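# Move sponge-filled tote from floor onto desk

## Task

Pick the tote that holds two yellow sponges up off the floor and put it on the desk standing upright. Both sponges have to finish fully inside the tote, with neither draped over the rim. The robot must not tip over or be left leaning, and the tote setup has to stay put on its own once the robot lets go, not merely because the robot is holding it.

## Robot and tools

ROBOT. A Hello Robot Stretch 3 with one arm. It has a two-wheel base (0.33 m long, 0.34 m wide), a lift that slides up a mast, and a telescoping arm that reaches out to the robot's right side. The base cannot slide sideways. To move the gripper forward or back you drive the base. Turns on the spot pivot about the point midway between the drive wheels, 0.05 m behind the front edge. With the arm in and the wrist folded, a spin sweeps a circle of radius 0.28 m. An unfolded, level gripper pokes outside that circle. A loose object may occasionally get a small nudge from outside.

FRAMES. Base frame: origin on the floor between the drive wheels, x forward, y left, z up. hand_pose is reported in this frame, at the point where closed fingertips meet. Odometry frame is the base frame as it was at the start. Heading is positive to the left, between -3.142 and 3.142.

CAMERAS. head_camera and nav_camera are on the head and aim with head_pan_rad and head_tilt_rad. wrist_camera rides on the gripper.

TOOL execute_actions(actions). actions is a list run in order; an empty list just returns the current state and images. Each action may have:
- robot: either a single command, {"stop": true} (brakes everything and clears the queue), or a queue list of up to 8 items run one after the other. A queue item is a command or {"pause_s": s} with s at most 15 seconds.
- steps: integer 1 to 450 control steps at 30 per second (default 1). {"steps": n} with no robot just waits.
- until: an early-exit condition, only together with steps.

A command contains base, joints, contact_limits, or a mix. Its parts begin together and keep running across later actions and during your thinking.
- base: exactly one key. translate_m is a relative drive in metres from where the base is when the command begins, forward positive, magnitude at most 1. rotate_rad is a relative turn in radians, left (counter-clockwise seen from above) positive, magnitude at most 3.2.
- joints: absolute targets, by name, for any subset; unnamed joints keep their old goal. Ranges: lift_m 0 to 1.1 (arm height); arm_m 0 to 0.52 (extension); wrist_yaw_rad -1.345 to 4.42 (0 along the arm, positive swings toward the front, 3.0 folded over the base); wrist_pitch_rad -1.57 to 0.451 (0 level, negative tips fingertips down); wrist_roll_rad -2.911 to 2.911 (0 fingers side by side); gripper_m -0.089 to 0.179 (larger is wider; the actual fingertip gap is 0.007 m less when almost shut, 0.025 m less when fully open, zero below 0.007); head_pan_rad -3.953 to 1.73 (0 ahead, positive left, -1.57 looks along the arm); head_tilt_rad -1.53 to 0.419 (negative looks down).
- contact_limits: {"arm_m": e}, e a motor effort percentage 1 to 100, at which that arm motion halts with contact_stop. Lower is softer; too low halts immediately. It applies until arm_m's next command.

A call with any invalid item or out-of-range number is rejected entirely and nothing runs. A new command overrides at once; joints it names retarget, and any older queue remainder is thrown away. Queue items start only after the previous item's motions end "done" (or "off_target" for base and gripper); other endings drop the rest.

until: {"robot": {...}} is true when every listed test holds. {"status": "ended"} means nothing is moving and no queue runs. Fields such as x, y, heading, translate_m, lift_m, lift_m_goal, lift_m_status, base_status, refusals, queue, queue_left take a status word or [op, value] with op one of = != < <= > >=. {"any": {"status": "ended"}} fires when any one motion or the queue finishes. Don't wait on exact "=" for readings; "done" is within a tolerance.

TOOL zoom_image(camera, region): camera is head_camera, nav_camera or wrist_camera; region is [x0, y0, x1, y1] in pixels of that camera's newest image, origin top-left, no larger than 504 by 504.

TOOL finished_scene(scene): ends the scene with that number (irreversible) and grades it; the reply gives the next task. Before calling, make sure every motion has ended, since a closing brake may leave things short.

RESULTS. Each result is one snapshot plus one image per camera. base_status shows progress as (done of goal). joint_goals, joint_status, measured_speeds (per second), motor_effort (percent, bracket is peak since last result; noisy and offset), refusals/queue/queue_left. Statuses: moving, done, off_target (stuck short, may still push), contact_stop (lift or arm pushed something and went slack), time_out, stopped, not_commanded, torque_fault (wrist servo off about 10 s; limp, refuses goals). on_its_own reports goals the robot changed, slack or powered-off joints, loaded motors, and base lean. base_tilt gives lean in degrees (forward, right). lidar_m: 12 distances, 30 degree sectors, first straight ahead then counter-clockwise, in a plane 0.17 m high. wrist_depth_mm and head_depth_mm: 7x7 median depth grids. Lines starting refused:, dropped:, replaced: explain rejected or superseded goals.

CAUTIONS. Base speed is 0.30 m/s and 1.9 rad/s only with lift_m under 0.30, arm_m under 0.03 and wrist_yaw_rad over 2.54; else 0.10 m/s and 0.63 rad/s. Fold or unfold the wrist only with lift_m 0.32 to 0.95, wrist_pitch_rad -0.4, roll near 0; folded, lift may go to 0.25. With yaw below -0.4 keep pitch at -0.5 or lower. To grip, command gripper_m below the object's width; release at least 0.02 above the touch value; readings do not prove a grasp. Arm pushes with the gripper above about 0.45 m can tip the robot; don't push twice after a contact_stop. Don't drive while gripping or pushing something fixed, and avoid snagging furniture, especially reversing. If leaning, reverse the last move in small steps, free the gripper, and if still tipped lower lift_m to about 0.2. Avoid drops, slams and hard shoves.

Each tool is called after "Call:" as name([rows], argument=value, ...), one row to a line, values as JSON.

## Session

Call:
execute_actions(actions=[])

Scene clock: 0.00 s.
robot.base_odometry: x=+0.000 y=+0.000 heading=+0.000 (m, m, rad; robot's odometry frame)
robot.turned_by_wheels: +0.000 (rad since the last result)
robot.turned_by_imu: +0.000 (rad since the last result)
robot.base_tilt: forward=+0.0 right=-0.9 (deg)
robot.lidar_m: 1.53 1.73 1.34 1.73 1.57 1.58 1.66 2.39 2.41 2.09 1.86 2.19
robot.head_depth_mm: 1886 2352 2386 2383 2398 2421 2118 / 1874 2594 2595 2630 2649 2643 2109 / 1885 2532 2604 2641 2638 2678 2105 / 1894 2315 2350 2357 2359 2333 2107 / 1887 2091 2102 2112 2151 1403 1993 / 1844 1915 1932 1945 1953 1396 1563 / 1749 1772 1773 1783 1783 1399 1099
robot.base_status: not_commanded
robot.joint_positions: lift_m=+0.376 arm_m=-0.002 wrist_yaw_rad=+2.784 wrist_pitch_rad=-0.479 wrist_roll_rad=-0.017 gripper_m=+0.037 head_pan_rad=-0.009 head_tilt_rad=+0.010
robot.joint_goals: lift_m=+0.376 arm_m=-0.002 wrist_yaw_rad=+2.784 wrist_pitch_rad=-0.479 wrist_roll_rad=-0.017 gripper_m=+0.037 head_pan_rad=-0.009 head_tilt_rad=+0.010
robot.joint_status: lift_m=not_commanded arm_m=not_commanded wrist_yaw_rad=not_commanded wrist_pitch_rad=not_commanded wrist_roll_rad=not_commanded gripper_m=not_commanded head_pan_rad=not_commanded head_tilt_rad=not_commanded
robot.measured_speeds: translate_m=+0.000 rotate_rad=+0.000 lift_m=+0.000 arm_m=+0.000 wrist_yaw_rad=+0.000 wrist_pitch_rad=+0.000 wrist_roll_rad=+0.000 head_pan_rad=+0.000 head_tilt_rad=+0.000
robot: refusals=0 queue=idle queue_left=0
robot.motor_effort: left_wheel=+0 right_wheel=+0 lift_m=+36 arm_m=+0 wrist_yaw_rad=-1 wrist_pitch_rad=+4 wrist_roll_rad=+0 gripper_m=+0 head_pan_rad=+0 head_tilt_rad=+1 (%)
robot.hand_pose: x=+0.0546 y=+0.0596 z=+0.3752 quat_wxyz=(+0.287, +0.700, +0.045, +0.652) (m; robot's base frame)
robot.wrist_depth_mm: - - - - - - - / - - - - - - - / - - - - - - - / - 890 865 910 878 884 876 / - 728 724 726 728 725 709 / 597 627 622 609 599 606 603 / 524 - - 532 516 527 526
pictures: head_camera (sideways: a quarter turn clockwise sets it upright), nav_camera (sideways: a quarter turn counterclockwise sets it upright), wrist_camera
Images, in order (width x height): head_camera 896x504, nav_camera 672x504, wrist_camera 644x364.

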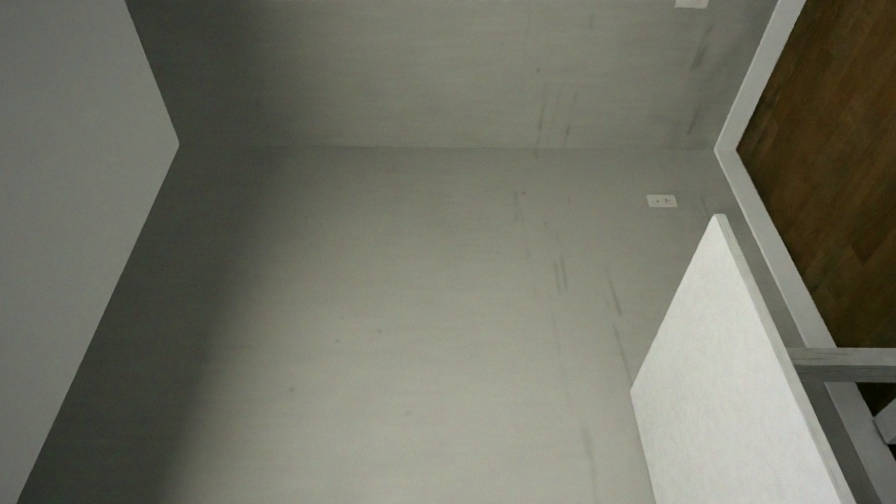

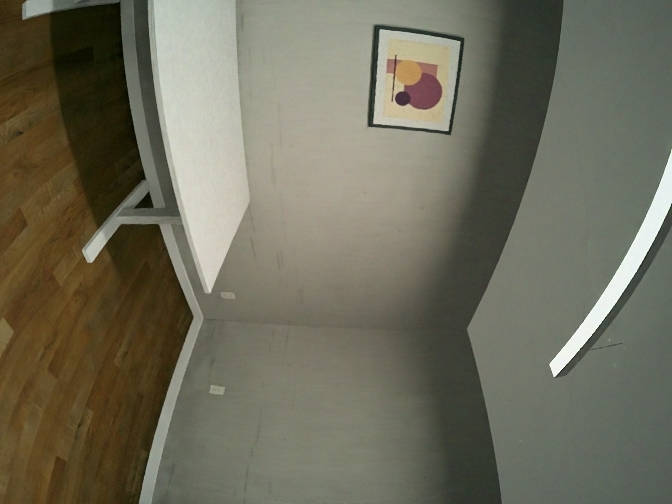

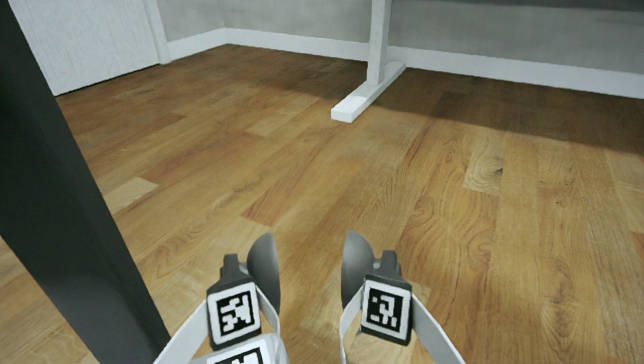

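Call:
execute_actions([
  {"robot":{"joints":{"head_tilt_rad":-0.8,"head_pan_rad":0.3}},"steps":100,"until":{"robot":{"status":"ended"}}},
])

Call:
execute_actions([
  {"robot":{"joints":{"head_tilt_rad":-0.8,"head_pan_rad":-1.6}},"steps":100,"until":{"robot":{"status":"ended"}}},
])

Call:
execute_actions([
  {"robot":{"joints":{"head_tilt_rad":-0.8,"head_pan_rad":-3.3}},"steps":100,"until":{"robot":{"status":"ended"}}},
])

Scene clock: 8.03 s.
robot.base_odometry: x=+0.000 y=+0.000 heading=+0.000 (m, m, rad; robot's odometry frame)
robot.turned_by_wheels: +0.000 (rad since the last result)
robot.turned_by_imu: +0.001 (rad since the last result)
robot.base_tilt: forward=+0.1 right=-1.0 (deg)
robot.lidar_m: 1.53 1.73 1.34 1.73 1.57 1.58 1.66 2.39 2.40 2.09 1.85 2.19
robot.head_depth_mm: 1941 2241 2263 1794 1499 1296 1134 / 1844 1346 2222 1797 1506 1290 1131 / 1675 1289 2023 1799 1502 1284 1129 / 1632 1275 2156 1804 1491 1281 1129 / 1573 1275 2085 1783 1490 1281 1125 / 1524 1266 2010 1785 1492 1285 1122 / 1461 1260 1941 1779 1491 1270 1123
robot.base_status: not_commanded
robot.joint_positions: lift_m=+0.376 arm_m=-0.002 wrist_yaw_rad=+2.784 wrist_pitch_rad=-0.479 wrist_roll_rad=-0.017 gripper_m=+0.037 head_pan_rad=+0.293 head_tilt_rad=-0.789
robot.joint_goals: lift_m=+0.376 arm_m=-0.002 wrist_yaw_rad=+2.784 wrist_pitch_rad=-0.479 wrist_roll_rad=-0.017 gripper_m=+0.037 head_pan_rad=+0.300 head_tilt_rad=-0.800
robot.joint_status: lift_m=not_commanded arm_m=not_commanded wrist_yaw_rad=not_commanded wrist_pitch_rad=not_commanded wrist_roll_rad=not_commanded gripper_m=not_commanded head_pan_rad=done head_tilt_rad=done
robot.measured_speeds: translate_m=+0.000 rotate_rad=+0.000 lift_m=+0.000 arm_m=+0.000 wrist_yaw_rad=+0.000 wrist_pitch_rad=+0.000 wrist_roll_rad=+0.000 head_pan_rad=+0.000 head_tilt_rad=+0.000
robot: refusals=0 queue=done queue_left=0
robot.motor_effort: left_wheel=+0(0) right_wheel=-1(1) lift_m=+37(36) arm_m=+0(0) wrist_yaw_rad=+0(0) wrist_pitch_rad=+4(5) wrist_roll_rad=+0(0) gripper_m=+0(0) head_pan_rad=+3(22) head_tilt_rad=-5(33) (%)
robot.hand_pose: x=+0.0546 y=+0.0596 z=+0.3752 quat_wxyz=(+0.287, +0.700, +0.045, +0.652) (m; robot's base frame)
robot.wrist_depth_mm: - - - - - - - / - - - - - - - / - - - - - - - / - 901 894 865 883 894 893 / - 710 737 756 723 714 728 / 593 639 628 615 613 623 603 / 528 - - 529 513 530 524
pictures: head_camera (sideways: a quarter turn clockwise sets it upright), nav_camera (sideways: a quarter turn counterclockwise sets it upright), wrist_camera
Images, in order (width x height): head_camera 896x504, nav_camera 672x504, wrist_camera 644x364.

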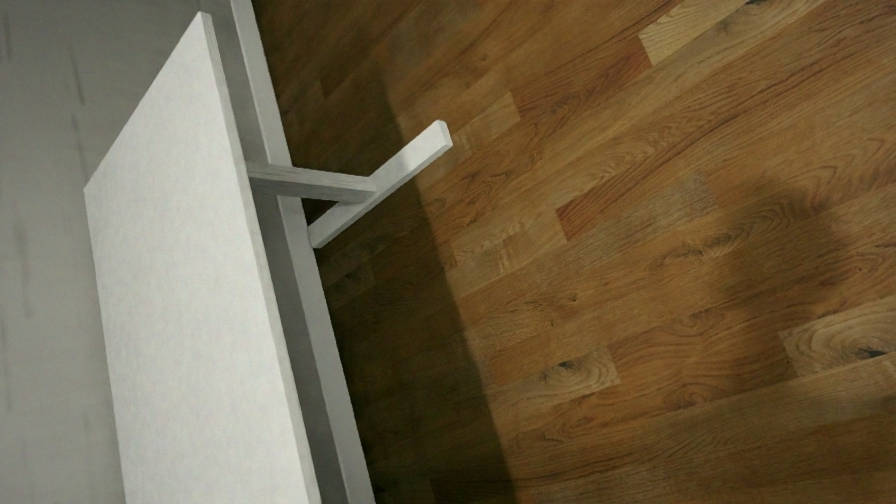

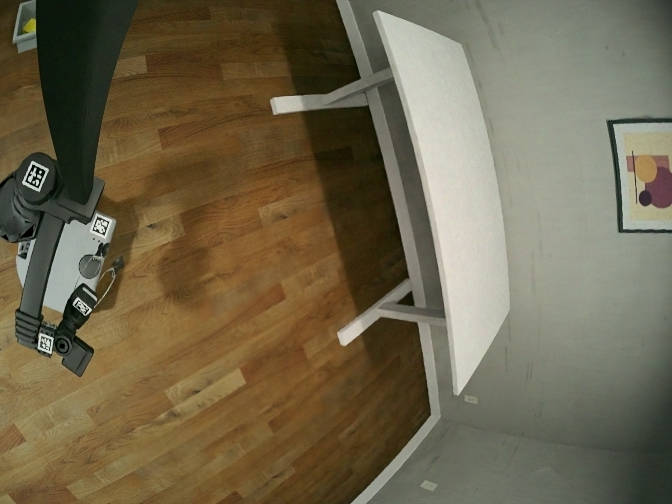

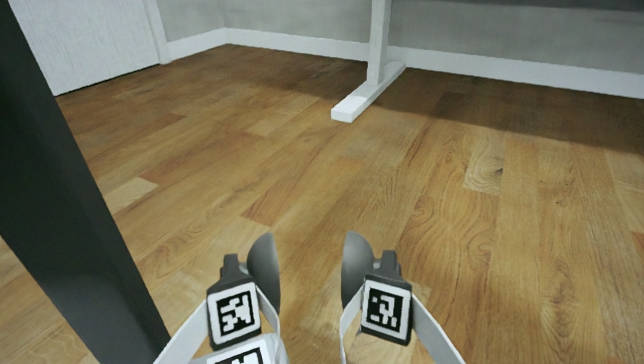

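Scene clock: 9.50 s.
robot.base_odometry: x=+0.000 y=+0.000 heading=+0.000 (m, m, rad; robot's odometry frame)
robot.turned_by_wheels: +0.000 (rad since the last result)
robot.turned_by_imu: +0.000 (rad since the last result)
robot.base_tilt: forward=+0.1 right=-0.8 (deg)
robot.lidar_m: 1.53 1.74 1.35 1.74 1.57 1.58 1.66 2.39 2.41 2.09 1.85 2.19
robot.head_depth_mm: 2997 2971 2274 1808 1498 1294 1136 / 3173 2981 2252 1798 1493 1289 1131 / 2946 2969 2246 1791 1501 1286 1159 / 2619 2804 2217 1794 1480 1279 1169 / 2398 2686 2229 1785 1493 1280 1134 / 2207 2441 2205 1763 1498 1274 1123 / 1849 2215 2156 1770 1486 1274 1121
robot.base_status: not_commanded
robot.joint_positions: lift_m=+0.376 arm_m=-0.002 wrist_yaw_rad=+2.784 wrist_pitch_rad=-0.479 wrist_roll_rad=-0.017 gripper_m=+0.037 head_pan_rad=-1.593 head_tilt_rad=-0.790
robot.joint_goals: lift_m=+0.376 arm_m=-0.002 wrist_yaw_rad=+2.784 wrist_pitch_rad=-0.479 wrist_roll_rad=-0.017 gripper_m=+0.037 head_pan_rad=-1.600 head_tilt_rad=-0.800
robot.joint_status: lift_m=not_commanded arm_m=not_commanded wrist_yaw_rad=not_commanded wrist_pitch_rad=not_commanded wrist_roll_rad=not_commanded gripper_m=not_commanded head_pan_rad=done head_tilt_rad=done
robot.measured_speeds: translate_m=+0.000 rotate_rad=+0.000 lift_m=+0.000 arm_m=+0.000 wrist_yaw_rad=+0.000 wrist_pitch_rad=+0.000 wrist_roll_rad=+0.000 head_pan_rad=+0.000 head_tilt_rad=+0.000
robot: refusals=0 queue=done queue_left=0
robot.motor_effort: left_wheel=+1(0) right_wheel=-1(1) lift_m=+36(37) arm_m=-1(0) wrist_yaw_rad=+0(0) wrist_pitch_rad=+5(4) wrist_roll_rad=+0(0) gripper_m=+0(0) head_pan_rad=-4(36) head_tilt_rad=-4(4) (%)
robot.hand_pose: x=+0.0546 y=+0.0596 z=+0.3752 quat_wxyz=(+0.287, +0.700, +0.045, +0.652) (m; robot's base frame)
robot.wrist_depth_mm: - - - - - - - / - - - - - - - / - - - - - - - / - 896 890 891 899 872 872 / - 740 730 708 734 715 732 / 613 618 624 611 608 606 615 / 532 - - 529 511 534 525
pictures: head_camera (sideways: a quarter turn clockwise sets it upright), nav_camera (sideways: a quarter turn counterclockwise sets it upright), wrist_camera
Images, in order (width x height): head_camera 896x504, nav_camera 672x504, wrist_camera 644x364.

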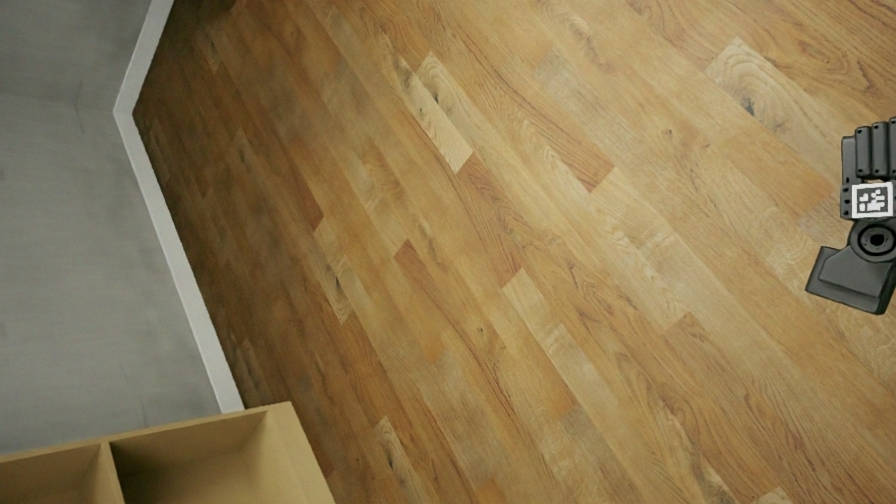

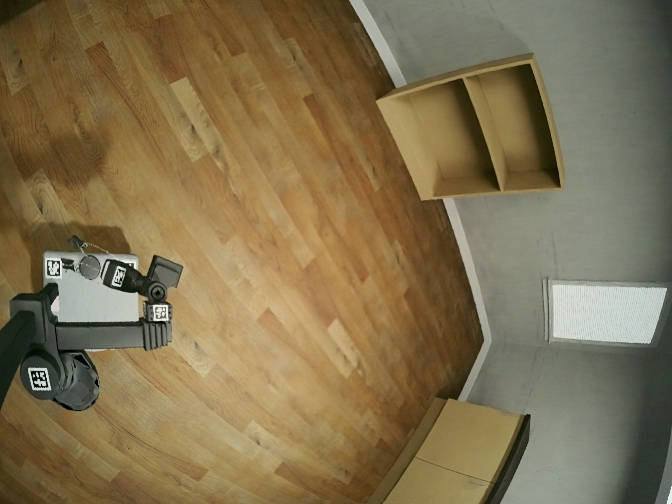

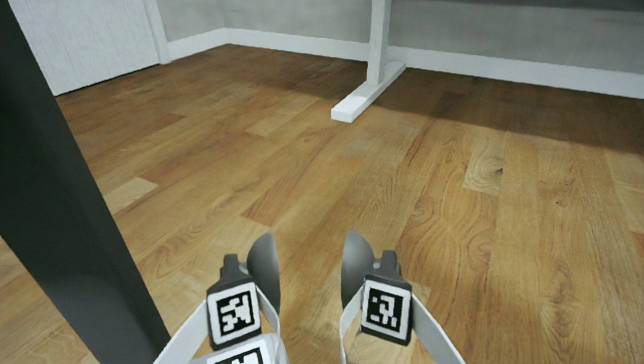

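Scene clock: 10.87 s.
robot.base_odometry: x=+0.000 y=+0.000 heading=+0.000 (m, m, rad; robot's odometry frame)
robot.turned_by_wheels: +0.000 (rad since the last result)
robot.turned_by_imu: +0.000 (rad since the last result)
robot.base_tilt: forward=+0.1 right=-0.9 (deg)
robot.lidar_m: 1.53 1.73 1.34 1.73 1.57 1.58 1.65 2.39 2.40 2.09 1.85 2.19
robot.head_depth_mm: 1438 1597 1823 1803 1445 1291 1177 / 1552 1737 1992 1800 1505 1283 1157 / 1682 1905 2108 1801 1498 1293 - / 1760 2064 2205 1789 1488 1306 - / 1873 2017 2102 1780 1498 1289 1153 / 1923 2175 2146 1789 1496 1276 1125 / 2416 2763 2209 1778 1483 1282 1124
robot.base_status: not_commanded
robot.joint_positions: lift_m=+0.376 arm_m=-0.002 wrist_yaw_rad=+2.784 wrist_pitch_rad=-0.479 wrist_roll_rad=-0.017 gripper_m=+0.037 head_pan_rad=-3.293 head_tilt_rad=-0.790
robot.joint_goals: lift_m=+0.376 arm_m=-0.002 wrist_yaw_rad=+2.784 wrist_pitch_rad=-0.479 wrist_roll_rad=-0.017 gripper_m=+0.037 head_pan_rad=-3.300 head_tilt_rad=-0.800
robot.joint_status: lift_m=not_commanded arm_m=not_commanded wrist_yaw_rad=not_commanded wrist_pitch_rad=not_commanded wrist_roll_rad=not_commanded gripper_m=not_commanded head_pan_rad=done head_tilt_rad=done
robot.measured_speeds: translate_m=+0.000 rotate_rad=+0.000 lift_m=+0.000 arm_m=+0.000 wrist_yaw_rad=+0.000 wrist_pitch_rad=+0.000 wrist_roll_rad=+0.000 head_pan_rad=+0.000 head_tilt_rad=+0.000
robot: refusals=0 queue=done queue_left=0
robot.motor_effort: left_wheel=+0(0) right_wheel=-1(1) lift_m=+35(36) arm_m=-1(0) wrist_yaw_rad=-1(0) wrist_pitch_rad=+5(4) wrist_roll_rad=+0(0) gripper_m=+0(0) head_pan_rad=-3(36) head_tilt_rad=-4(4) (%)
robot.hand_pose: x=+0.0546 y=+0.0596 z=+0.3752 quat_wxyz=(+0.287, +0.700, +0.045, +0.652) (m; robot's base frame)
robot.wrist_depth_mm: - - - - - - - / - - - - - - - / - - - - - - - / - 888 906 885 893 889 881 / - 730 731 720 738 704 716 / 599 618 634 614 607 605 600 / 525 - - 526 509 535 523
pictures: head_camera (sideways: a quarter turn clockwise sets it upright), nav_camera (sideways: a quarter turn counterclockwise sets it upright), wrist_camera
Images, in order (width x height): head_camera 896x504, nav_camera 672x504, wrist_camera 644x364.

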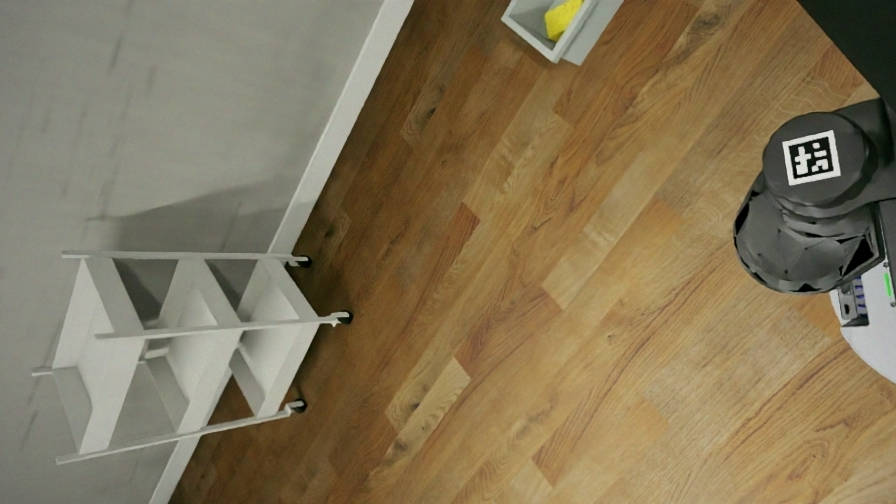

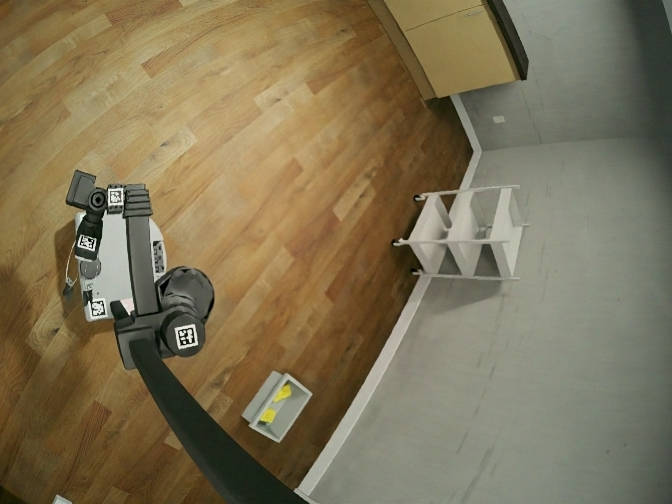

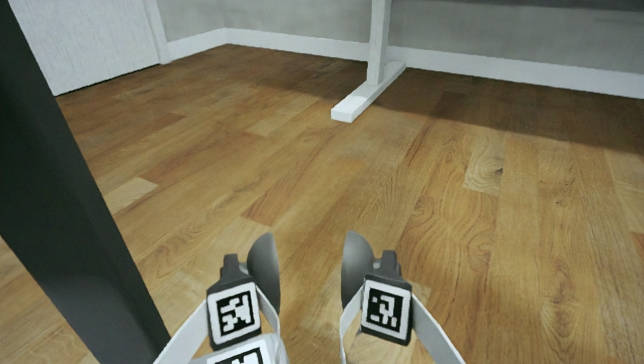

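Call:
execute_actions([
  {"robot":{"base":{"rotate_rad":1.2},"joints":{"head_tilt_rad":-0.9,"head_pan_rad":1.2}},"steps":200,"until":{"robot":{"status":"ended"}}},
])

Scene clock: 17.67 s.
robot.base_odometry: x=+0.000 y=+0.000 heading=+1.200 (m, m, rad; robot's odometry frame)
robot.turned_by_wheels: +1.200 (rad since the last result)
robot.turned_by_imu: +1.194 (rad since the last result)
robot.base_tilt: forward=+0.0 right=-0.9 (deg)
robot.lidar_m: 1.34 1.63 1.58 1.62 1.69 2.39 2.48 2.09 1.86 2.24 1.53 1.74
robot.head_depth_mm: 1372 1584 1853 1648 1411 1245 1111 / 1394 1627 1869 1644 1413 1243 1105 / 1412 1644 1874 1605 1421 1236 1110 / 1424 1675 1903 1571 1403 1233 1124 / 1438 1700 1919 1626 1406 1235 1136 / 1461 1722 1934 1624 1402 1231 - / 1475 1747 1934 1625 1404 1254 -
robot.base_status: done (rotate_rad +1.1999 of +1.2000)
robot.joint_positions: lift_m=+0.376 arm_m=-0.002 wrist_yaw_rad=+2.784 wrist_pitch_rad=-0.479 wrist_roll_rad=-0.017 gripper_m=+0.037 head_pan_rad=+1.193 head_tilt_rad=-0.889
robot.joint_goals: lift_m=+0.376 arm_m=-0.002 wrist_yaw_rad=+2.784 wrist_pitch_rad=-0.479 wrist_roll_rad=-0.017 gripper_m=+0.037 head_pan_rad=+1.200 head_tilt_rad=-0.900
robot.joint_status: lift_m=not_commanded arm_m=not_commanded wrist_yaw_rad=not_commanded wrist_pitch_rad=not_commanded wrist_roll_rad=not_commanded gripper_m=not_commanded head_pan_rad=done head_tilt_rad=done
robot.measured_speeds: translate_m=+0.000 rotate_rad=+0.000 lift_m=+0.000 arm_m=+0.000 wrist_yaw_rad=+0.000 wrist_pitch_rad=+0.000 wrist_roll_rad=+0.000 head_pan_rad=+0.000 head_tilt_rad=+0.000
robot: refusals=0 queue=done queue_left=0
robot.motor_effort: left_wheel=-1(4) right_wheel=+1(6) lift_m=+37(36) arm_m=+0(0) wrist_yaw_rad=+0(0) wrist_pitch_rad=+4(4) wrist_roll_rad=+0(0) gripper_m=+0(1) head_pan_rad=+3(35) head_tilt_rad=-4(15) (%)
robot.hand_pose: x=+0.0546 y=+0.0596 z=+0.3752 quat_wxyz=(+0.287, +0.700, +0.045, +0.652) (m; robot's base frame)
robot.wrist_depth_mm: - - - - - - - / - - - - - - - / - - - - - - - / - 901 890 881 870 893 878 / - 718 737 729 718 715 706 / 598 622 646 597 612 605 613 / 525 - - 536 517 530 528
pictures: head_camera (sideways: a quarter turn clockwise sets it upright), nav_camera (sideways: a quarter turn counterclockwise sets it upright), wrist_camera
Images, in order (width x height): head_camera 896x504, nav_camera 672x504, wrist_camera 644x364.

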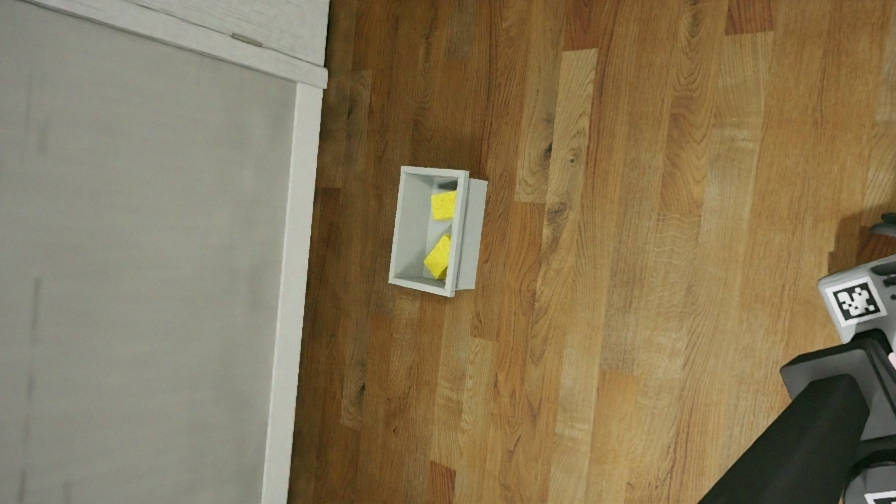

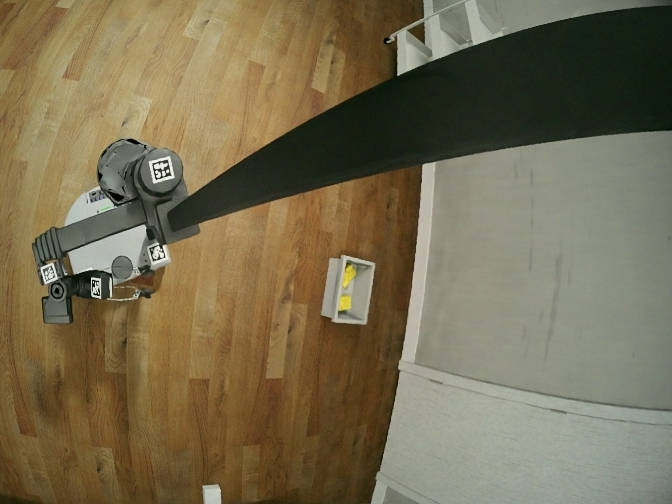

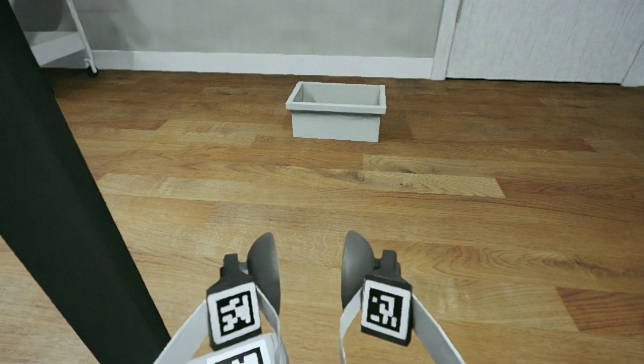

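Call:
execute_actions([
  {"robot":[{"base":{"rotate_rad":1.49},"joints":{"lift_m":0.6,"head_pan_rad":-1.57,"head_tilt_rad":-1.1}},{"base":{"translate_m":0.51},"joints":{"wrist_yaw_rad":0.0,"wrist_pitch_rad":-0.4}},{"base":{"rotate_rad":1.07},"joints":{"wrist_pitch_rad":-1.57,"wrist_roll_rad":1.57,"gripper_m":0.1}}],"steps":450,"until":{"robot":{"status":"ended"}}},
])

Scene clock: 50.67 s.
robot.base_odometry: x=-0.459 y=+0.223 heading=-2.523 (m, m, rad; robot's odometry frame)
robot.turned_by_wheels: +2.560 (rad since the last result)
robot.turned_by_imu: +2.550 (rad since the last result)
robot.base_tilt: forward=+0.1 right=-0.9 (deg)
robot.lidar_m: 2.17 2.23 2.82 2.31 2.69 1.97 1.49 1.70 1.18 1.11 1.13 1.21
robot.head_depth_mm: 1127 1368 1592 1454 1317 1202 1131 / 1116 1380 1582 1446 1343 - - / 1106 1357 1581 1388 1319 - - / 1098 1350 1574 1377 1324 - - / 1088 1339 1574 1436 1303 1188 1098 / 1076 1323 1557 1435 1298 1194 1096 / 1063 1305 1534 1423 1294 1188 1095
robot.base_status: done (rotate_rad +1.0699 of +1.0700)
robot.joint_positions: lift_m=+0.599 arm_m=-0.002 wrist_yaw_rad=+0.001 wrist_pitch_rad=-1.556 wrist_roll_rad=+1.567 gripper_m=+0.100 head_pan_rad=-1.563 head_tilt_rad=-1.086
robot.joint_goals: lift_m=+0.600 arm_m=-0.002 wrist_yaw_rad=+0.000 wrist_pitch_rad=-1.570 wrist_roll_rad=+1.570 gripper_m=+0.100 head_pan_rad=-1.570 head_tilt_rad=-1.100
robot.joint_status: lift_m=done arm_m=not_commanded wrist_yaw_rad=done wrist_pitch_rad=done wrist_roll_rad=done gripper_m=done head_pan_rad=done head_tilt_rad=done
robot.measured_speeds: translate_m=+0.000 rotate_rad=+0.000 lift_m=+0.000 arm_m=+0.000 wrist_yaw_rad=+0.000 wrist_pitch_rad=+0.000 wrist_roll_rad=+0.000 head_pan_rad=+0.000 head_tilt_rad=+0.000
robot: refusals=0 queue=done queue_left=0
robot.motor_effort: left_wheel=-1(4) right_wheel=+2(5) lift_m=+57(60) arm_m=-1(1) wrist_yaw_rad=-1(0) wrist_pitch_rad=-2(5) wrist_roll_rad=+1(1) gripper_m=+0(87) head_pan_rad=-3(37) head_tilt_rad=-5(20) (%)
robot.hand_pose: x=-0.0216 y=-0.1225 z=+0.4814 quat_wxyz=(+0.002, +0.001, -0.712, -0.702) (m; robot's base frame)
robot.wrist_depth_mm: 519 599 612 623 608 633 621 / 567 607 625 - - 641 654 / 598 628 650 - - 647 627 / 584 645 656 - - 656 672 / 656 663 651 667 682 680 674 / 672 666 676 679 672 677 677 / 690 681 697 706 695 699 706
pictures: head_camera (sideways: a quarter turn clockwise sets it upright), nav_camera (sideways: a quarter turn counterclockwise sets it upright), wrist_camera
Images, in order (width x height): head_camera 896x504, nav_camera 672x504, wrist_camera 644x364.

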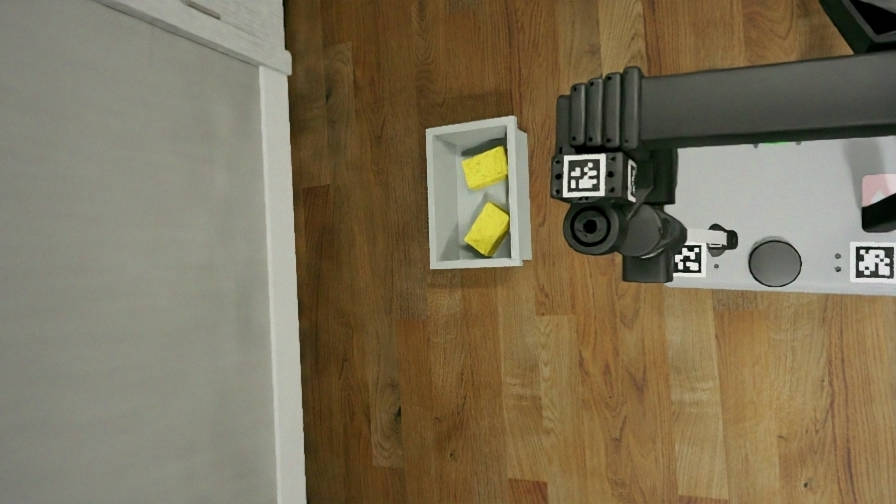

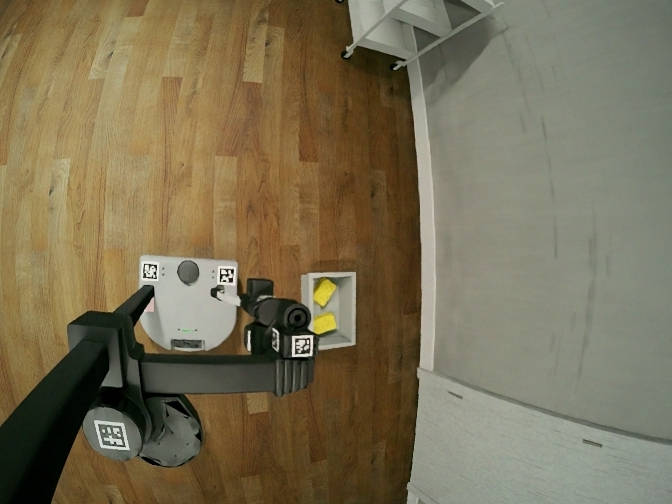

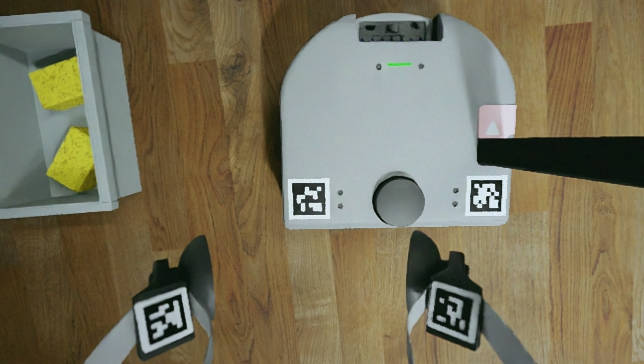

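Call:
execute_actions([
  {"robot":{"base":{"translate_m":-0.08},"joints":{"arm_m":0.3,"lift_m":0.4,"gripper_m":0.08}},"steps":300,"until":{"robot":{"status":"ended"}}},
])

Scene clock: 66.20 s.
robot.base_odometry: x=-0.394 y=+0.269 heading=-2.523 (m, m, rad; robot's odometry frame)
robot.turned_by_wheels: +0.000 (rad since the last result)
robot.turned_by_imu: +0.001 (rad since the last result)
robot.base_tilt: forward=+0.0 right=-0.9 (deg)
robot.lidar_m: 2.25 2.31 2.82 2.31 2.68 1.91 1.41 1.71 1.19 1.11 1.14 1.28
robot.head_depth_mm: 1129 1373 1598 1455 1314 1196 1138 / 1123 1385 1596 1444 1306 1210 - / 1113 1366 1584 - 1299 - - / 1101 1359 1561 1369 1295 - - / 1088 1345 1579 1432 1302 1194 1102 / 1085 1327 1565 1432 1297 1185 1098 / 1077 1316 1560 1428 1300 1187 1093
robot.base_status: done (translate_m -0.0800 of -0.0800)
robot.joint_positions: lift_m=+0.401 arm_m=+0.300 wrist_yaw_rad=+0.000 wrist_pitch_rad=-1.557 wrist_roll_rad=+1.568 gripper_m=+0.080 head_pan_rad=-1.563 head_tilt_rad=-1.086
robot.joint_goals: lift_m=+0.400 arm_m=+0.300 wrist_yaw_rad=+0.000 wrist_pitch_rad=-1.570 wrist_roll_rad=+1.570 gripper_m=+0.080 head_pan_rad=-1.570 head_tilt_rad=-1.100
robot.joint_status: lift_m=done arm_m=done wrist_yaw_rad=done wrist_pitch_rad=done wrist_roll_rad=done gripper_m=done head_pan_rad=done head_tilt_rad=done
robot.measured_speeds: translate_m=+0.000 rotate_rad=+0.000 lift_m=+0.000 arm_m=+0.000 wrist_yaw_rad=+0.000 wrist_pitch_rad=+0.000 wrist_roll_rad=+0.000 head_pan_rad=+0.000 head_tilt_rad=+0.000
robot: refusals=0 queue=done queue_left=0
robot.motor_effort: left_wheel=-1(5) right_wheel=+1(2) lift_m=+14(56) arm_m=+4(4) wrist_yaw_rad=+0(1) wrist_pitch_rad=-2(2) wrist_roll_rad=+1(1) gripper_m=+1(76) head_pan_rad=-3(3) head_tilt_rad=-6(6) (%)
robot.hand_pose: x=-0.0215 y=-0.4239 z=+0.2829 quat_wxyz=(+0.001, +0.001, -0.712, -0.702) (m; robot's base frame)
robot.wrist_depth_mm: 411 323 331 420 424 424 - / 414 390 386 427 427 432 - / 428 387 387 435 439 440 - / 439 405 442 443 451 450 - / 447 397 403 450 460 456 - / 453 364 404 458 - 473 485 / 472 464 471 474 476 480 482
pictures: head_camera (sideways: a quarter turn clockwise sets it upright), nav_camera (sideways: a quarter turn counterclockwise sets it upright), wrist_camera
Images, in order (width x height): head_camera 896x504, nav_camera 672x504, wrist_camera 644x364.

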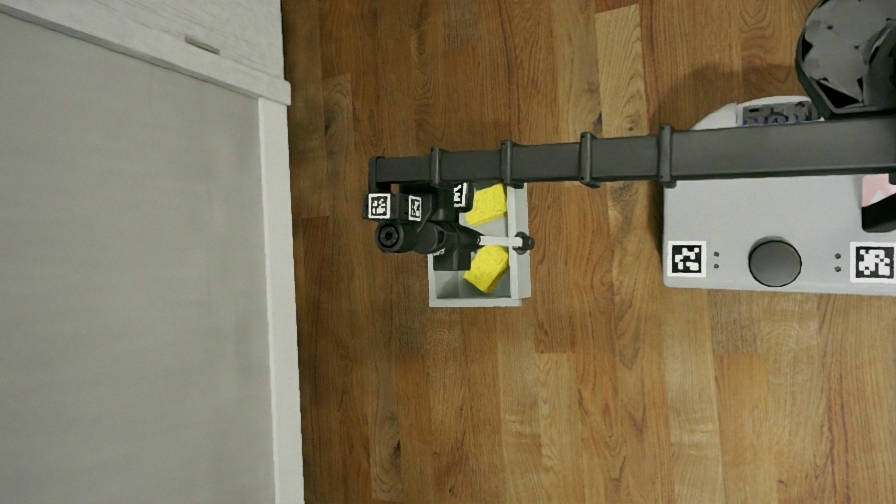

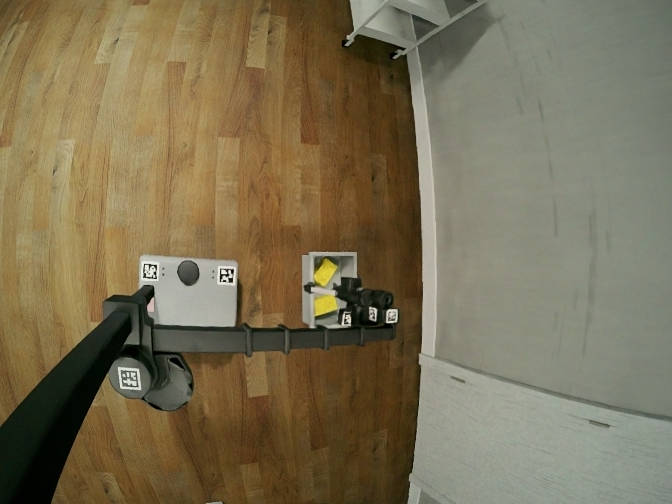

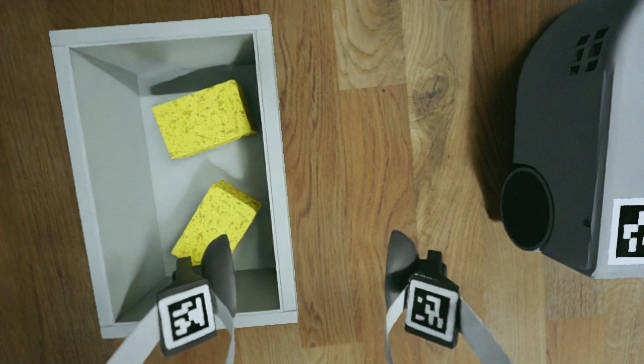

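Call:
execute_actions([
  {"robot":{"base":{"translate_m":-0.05},"joints":{"arm_m":0.33,"lift_m":0.32,"gripper_m":0.07,"wrist_roll_rad":1.68}},"steps":300,"until":{"robot":{"status":"ended"}}},
])

Scene clock: 76.50 s.
robot.base_odometry: x=-0.353 y=+0.298 heading=-2.523 (m, m, rad; robot's odometry frame)
robot.turned_by_wheels: +0.000 (rad since the last result)
robot.turned_by_imu: +0.001 (rad since the last result)
robot.base_tilt: forward=+0.0 right=-0.8 (deg)
robot.lidar_m: 2.31 2.35 2.48 2.31 2.69 1.86 1.36 1.70 1.17 1.12 1.14 1.32
robot.head_depth_mm: 1115 1387 1605 1451 1303 1198 1132 / 1134 1379 1587 1450 1304 1209 - / 1116 1375 1584 1431 1309 - - / 1109 1369 1575 1372 1305 - - / 1097 1347 1572 1386 1299 1184 1100 / 1090 1331 1565 1432 1303 1189 1097 / 1086 1324 1557 1427 1298 1191 1097
robot.base_status: done (translate_m -0.0500 of -0.0500)
robot.joint_positions: lift_m=+0.321 arm_m=+0.330 wrist_yaw_rad=+0.000 wrist_pitch_rad=-1.557 wrist_roll_rad=+1.677 gripper_m=+0.070 head_pan_rad=-1.563 head_tilt_rad=-1.086
robot.joint_goals: lift_m=+0.320 arm_m=+0.330 wrist_yaw_rad=+0.000 wrist_pitch_rad=-1.570 wrist_roll_rad=+1.680 gripper_m=+0.070 head_pan_rad=-1.570 head_tilt_rad=-1.100
robot.joint_status: lift_m=done arm_m=done wrist_yaw_rad=done wrist_pitch_rad=done wrist_roll_rad=done gripper_m=done head_pan_rad=done head_tilt_rad=done
robot.measured_speeds: translate_m=+0.000 rotate_rad=+0.000 lift_m=+0.000 arm_m=+0.000 wrist_yaw_rad=+0.000 wrist_pitch_rad=+0.000 wrist_roll_rad=+0.000 head_pan_rad=+0.000 head_tilt_rad=+0.000
robot: refusals=0 queue=done queue_left=0
robot.motor_effort: left_wheel=-1(3) right_wheel=+1(2) lift_m=+14(14) arm_m=+4(4) wrist_yaw_rad=+0(0) wrist_pitch_rad=-2(2) wrist_roll_rad=+1(1) gripper_m=+0(51) head_pan_rad=-3(3) head_tilt_rad=-6(5) (%)
robot.hand_pose: x=-0.0215 y=-0.4538 z=+0.2029 quat_wxyz=(-0.038, -0.038, -0.711, -0.701) (m; robot's base frame)
robot.wrist_depth_mm: 340 342 341 341 345 348 345 / 344 255 230 349 352 357 354 / 247 331 351 355 355 362 365 / 255 316 314 361 367 373 - / 260 326 369 369 372 369 377 / 262 326 326 378 382 385 392 / 379 285 356 375 386 392 394
pictures: head_camera (sideways: a quarter turn clockwise sets it upright), nav_camera (sideways: a quarter turn counterclockwise sets it upright), wrist_camera
Images, in order (width x height): head_camera 896x504, nav_camera 672x504, wrist_camera 644x364.

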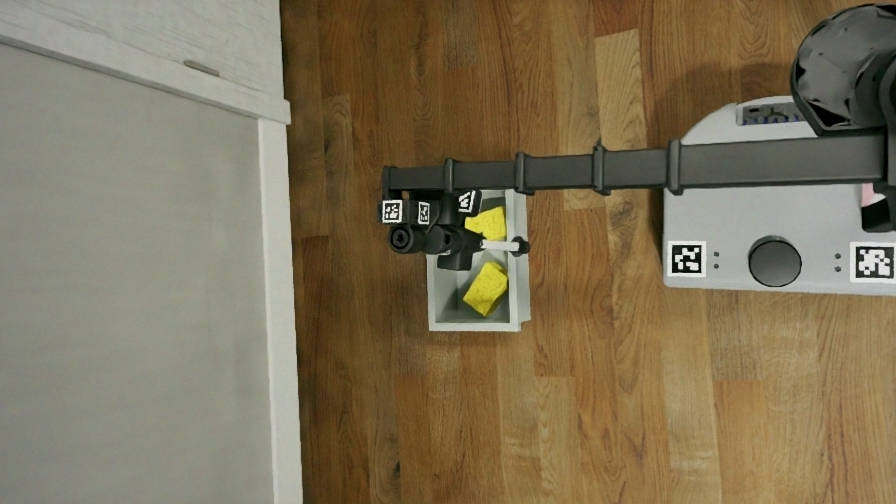

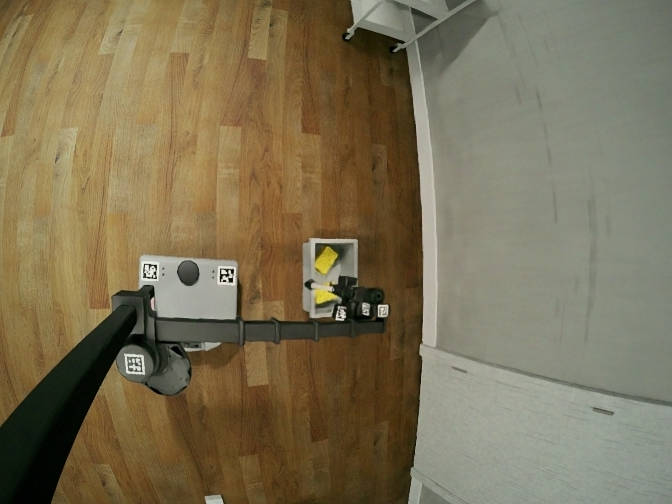

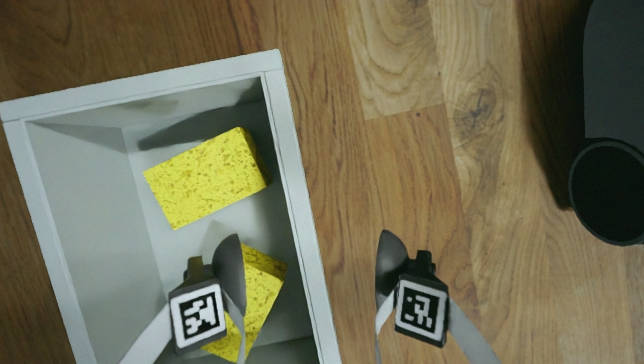

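Call:
execute_actions([
  {"robot":{"joints":{"lift_m":0.29,"gripper_m":0.07,"wrist_roll_rad":1.5}},"steps":300,"until":{"robot":{"status":"ended"}}},
])

Scene clock: 83.10 s.
robot.base_odometry: x=-0.353 y=+0.298 heading=-2.523 (m, m, rad; robot's odometry frame)
robot.turned_by_wheels: +0.000 (rad since the last result)
robot.turned_by_imu: +0.001 (rad since the last result)
robot.base_tilt: forward=+0.0 right=-0.8 (deg)
robot.lidar_m: 2.31 2.35 2.48 2.30 2.68 1.86 1.36 1.70 1.17 1.12 1.14 1.32
robot.head_depth_mm: 1113 1382 1603 1448 1316 1198 1127 / 1128 1388 1588 1443 1301 1211 - / 1123 1371 1579 1443 1306 - - / 1106 1373 1570 1378 1311 - - / 1098 1344 1572 1391 1296 1187 1100 / 1089 1335 1563 1429 1296 1183 1093 / 1081 1328 1558 1429 1291 1188 1095
robot.base_status: done (translate_m -0.0500 of -0.0500)
robot.joint_positions: lift_m=+0.291 arm_m=+0.330 wrist_yaw_rad=+0.000 wrist_pitch_rad=-1.557 wrist_roll_rad=+1.503 gripper_m=+0.070 head_pan_rad=-1.563 head_tilt_rad=-1.086
robot.joint_goals: lift_m=+0.290 arm_m=+0.330 wrist_yaw_rad=+0.000 wrist_pitch_rad=-1.570 wrist_roll_rad=+1.500 gripper_m=+0.070 head_pan_rad=-1.570 head_tilt_rad=-1.100
robot.joint_status: lift_m=done arm_m=done wrist_yaw_rad=done wrist_pitch_rad=done wrist_roll_rad=done gripper_m=done head_pan_rad=done head_tilt_rad=done
robot.measured_speeds: translate_m=+0.000 rotate_rad=+0.000 lift_m=+0.000 arm_m=+0.000 wrist_yaw_rad=+0.000 wrist_pitch_rad=+0.000 wrist_roll_rad=+0.000 head_pan_rad=+0.000 head_tilt_rad=+0.000
robot: refusals=0 queue=done queue_left=0
robot.motor_effort: left_wheel=+0(1) right_wheel=+1(1) lift_m=+14(15) arm_m=+4(4) wrist_yaw_rad=+0(0) wrist_pitch_rad=-2(2) wrist_roll_rad=-1(2) gripper_m=+0(3) head_pan_rad=-3(3) head_tilt_rad=-6(6) (%)
robot.hand_pose: x=-0.0215 y=-0.4538 z=+0.1729 quat_wxyz=(+0.024, +0.023, -0.711, -0.702) (m; robot's base frame)
robot.wrist_depth_mm: 304 310 308 315 317 316 322 / 219 256 260 318 322 325 329 / 242 322 280 327 331 334 331 / 240 285 281 331 335 341 342 / 240 337 336 340 337 342 346 / 240 340 335 346 346 351 352 / 241 310 342 352 355 359 361
pictures: head_camera (sideways: a quarter turn clockwise sets it upright), nav_camera (sideways: a quarter turn counterclockwise sets it upright), wrist_camera
Images, in order (width x height): head_camera 896x504, nav_camera 672x504, wrist_camera 644x364.

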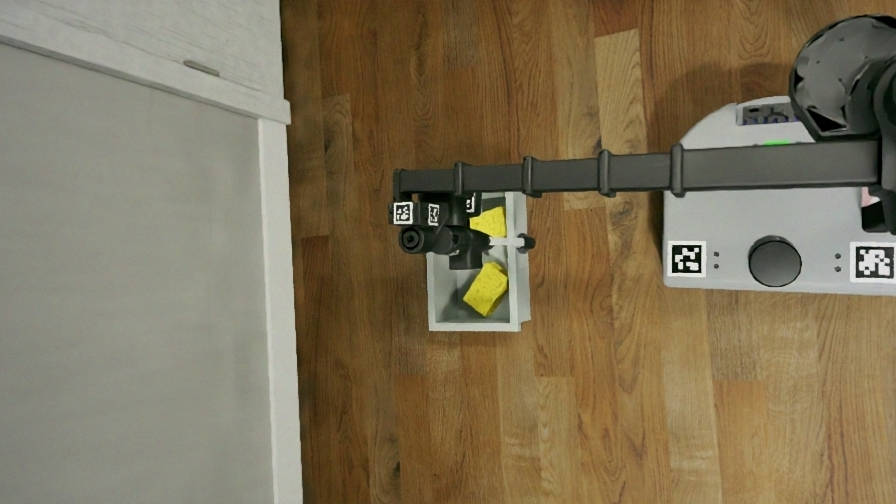

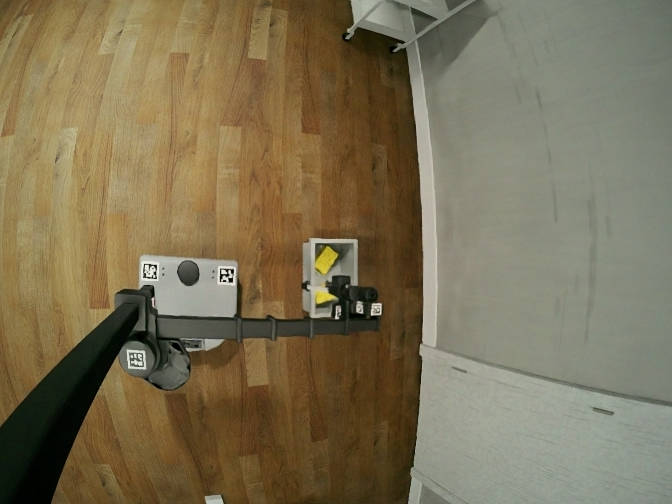

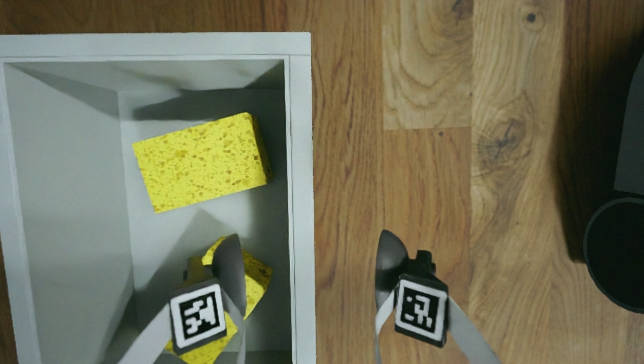

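Call:
execute_actions([
  {"robot":[{"joints":{"arm_m":0.338}},{"joints":{"lift_m":0.195}}],"steps":300,"until":{"robot":{"status":"ended"}}},
])

Scene clock: 91.70 s.
robot.base_odometry: x=-0.353 y=+0.298 heading=-2.523 (m, m, rad; robot's odometry frame)
robot.turned_by_wheels: +0.000 (rad since the last result)
robot.turned_by_imu: +0.001 (rad since the last result)
robot.base_tilt: forward=+0.0 right=-1.0 (deg)
robot.lidar_m: 2.30 2.35 2.47 2.30 2.67 1.87 1.36 1.71 1.17 1.12 1.14 1.32
robot.head_depth_mm: 1114 1387 1600 1452 1312 1204 1120 / 1124 1386 1588 1447 1312 1215 - / 1116 1377 1579 1470 1312 - - / 1109 1361 1573 1414 1307 - - / 1096 1352 1578 1391 1299 1196 1095 / 1091 1331 1576 1428 1297 1186 1095 / 1076 1318 1553 1423 1294 1183 1095
robot.base_status: done (translate_m -0.0500 of -0.0500)
robot.joint_positions: lift_m=+0.196 arm_m=+0.338 wrist_yaw_rad=+0.000 wrist_pitch_rad=-1.557 wrist_roll_rad=+1.503 gripper_m=+0.070 head_pan_rad=-1.563 head_tilt_rad=-1.086
robot.joint_goals: lift_m=+0.195 arm_m=+0.338 wrist_yaw_rad=+0.000 wrist_pitch_rad=-1.570 wrist_roll_rad=+1.500 gripper_m=+0.070 head_pan_rad=-1.570 head_tilt_rad=-1.100
robot.joint_status: lift_m=done arm_m=done wrist_yaw_rad=done wrist_pitch_rad=done wrist_roll_rad=done gripper_m=done head_pan_rad=done head_tilt_rad=done
robot.measured_speeds: translate_m=+0.000 rotate_rad=+0.000 lift_m=+0.000 arm_m=+0.000 wrist_yaw_rad=+0.000 wrist_pitch_rad=+0.000 wrist_roll_rad=+0.000 head_pan_rad=+0.000 head_tilt_rad=+0.000
robot: refusals=0 queue=done queue_left=0
robot.motor_effort: left_wheel=-1(1) right_wheel=+1(1) lift_m=+14(14) arm_m=+4(4) wrist_yaw_rad=+0(0) wrist_pitch_rad=-2(2) wrist_roll_rad=-2(1) gripper_m=+0(1) head_pan_rad=-3(4) head_tilt_rad=-6(6) (%)
robot.hand_pose: x=-0.0215 y=-0.4618 z=+0.0779 quat_wxyz=(+0.024, +0.023, -0.711, -0.702) (m; robot's base frame)
robot.wrist_depth_mm: 138 139 141 142 223 225 226 / 217 225 224 223 229 229 233 / 219 184 184 228 232 234 236 / 208 185 188 234 236 239 241 / 218 188 236 236 241 245 247 / 229 238 240 242 247 249 251 / 230 246 208 123 253 254 256
pictures: head_camera (sideways: a quarter turn clockwise sets it upright), nav_camera (sideways: a quarter turn counterclockwise sets it upright), wrist_camera
Images, in order (width x height): head_camera 896x504, nav_camera 672x504, wrist_camera 644x364.

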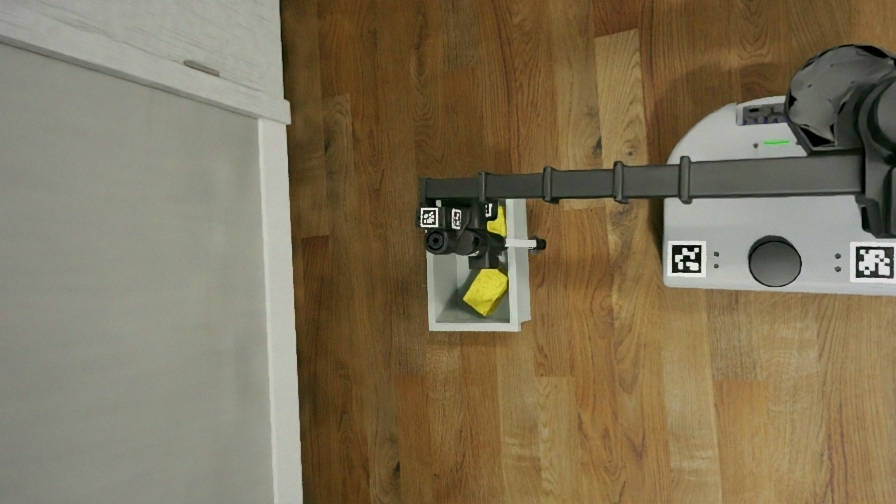

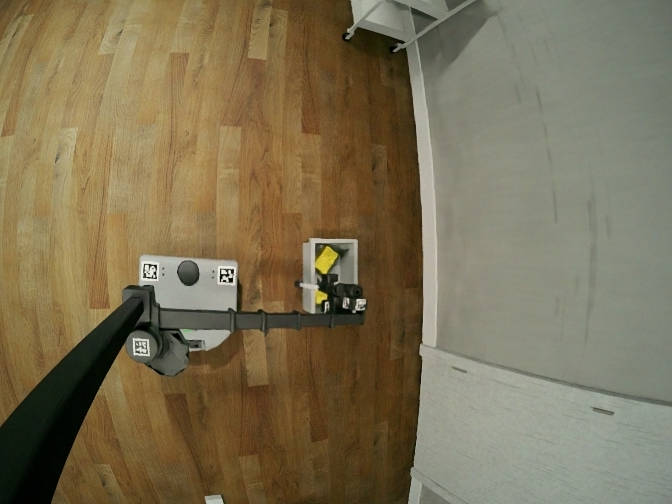

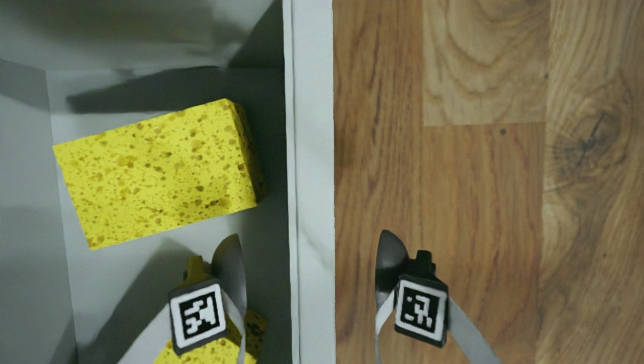

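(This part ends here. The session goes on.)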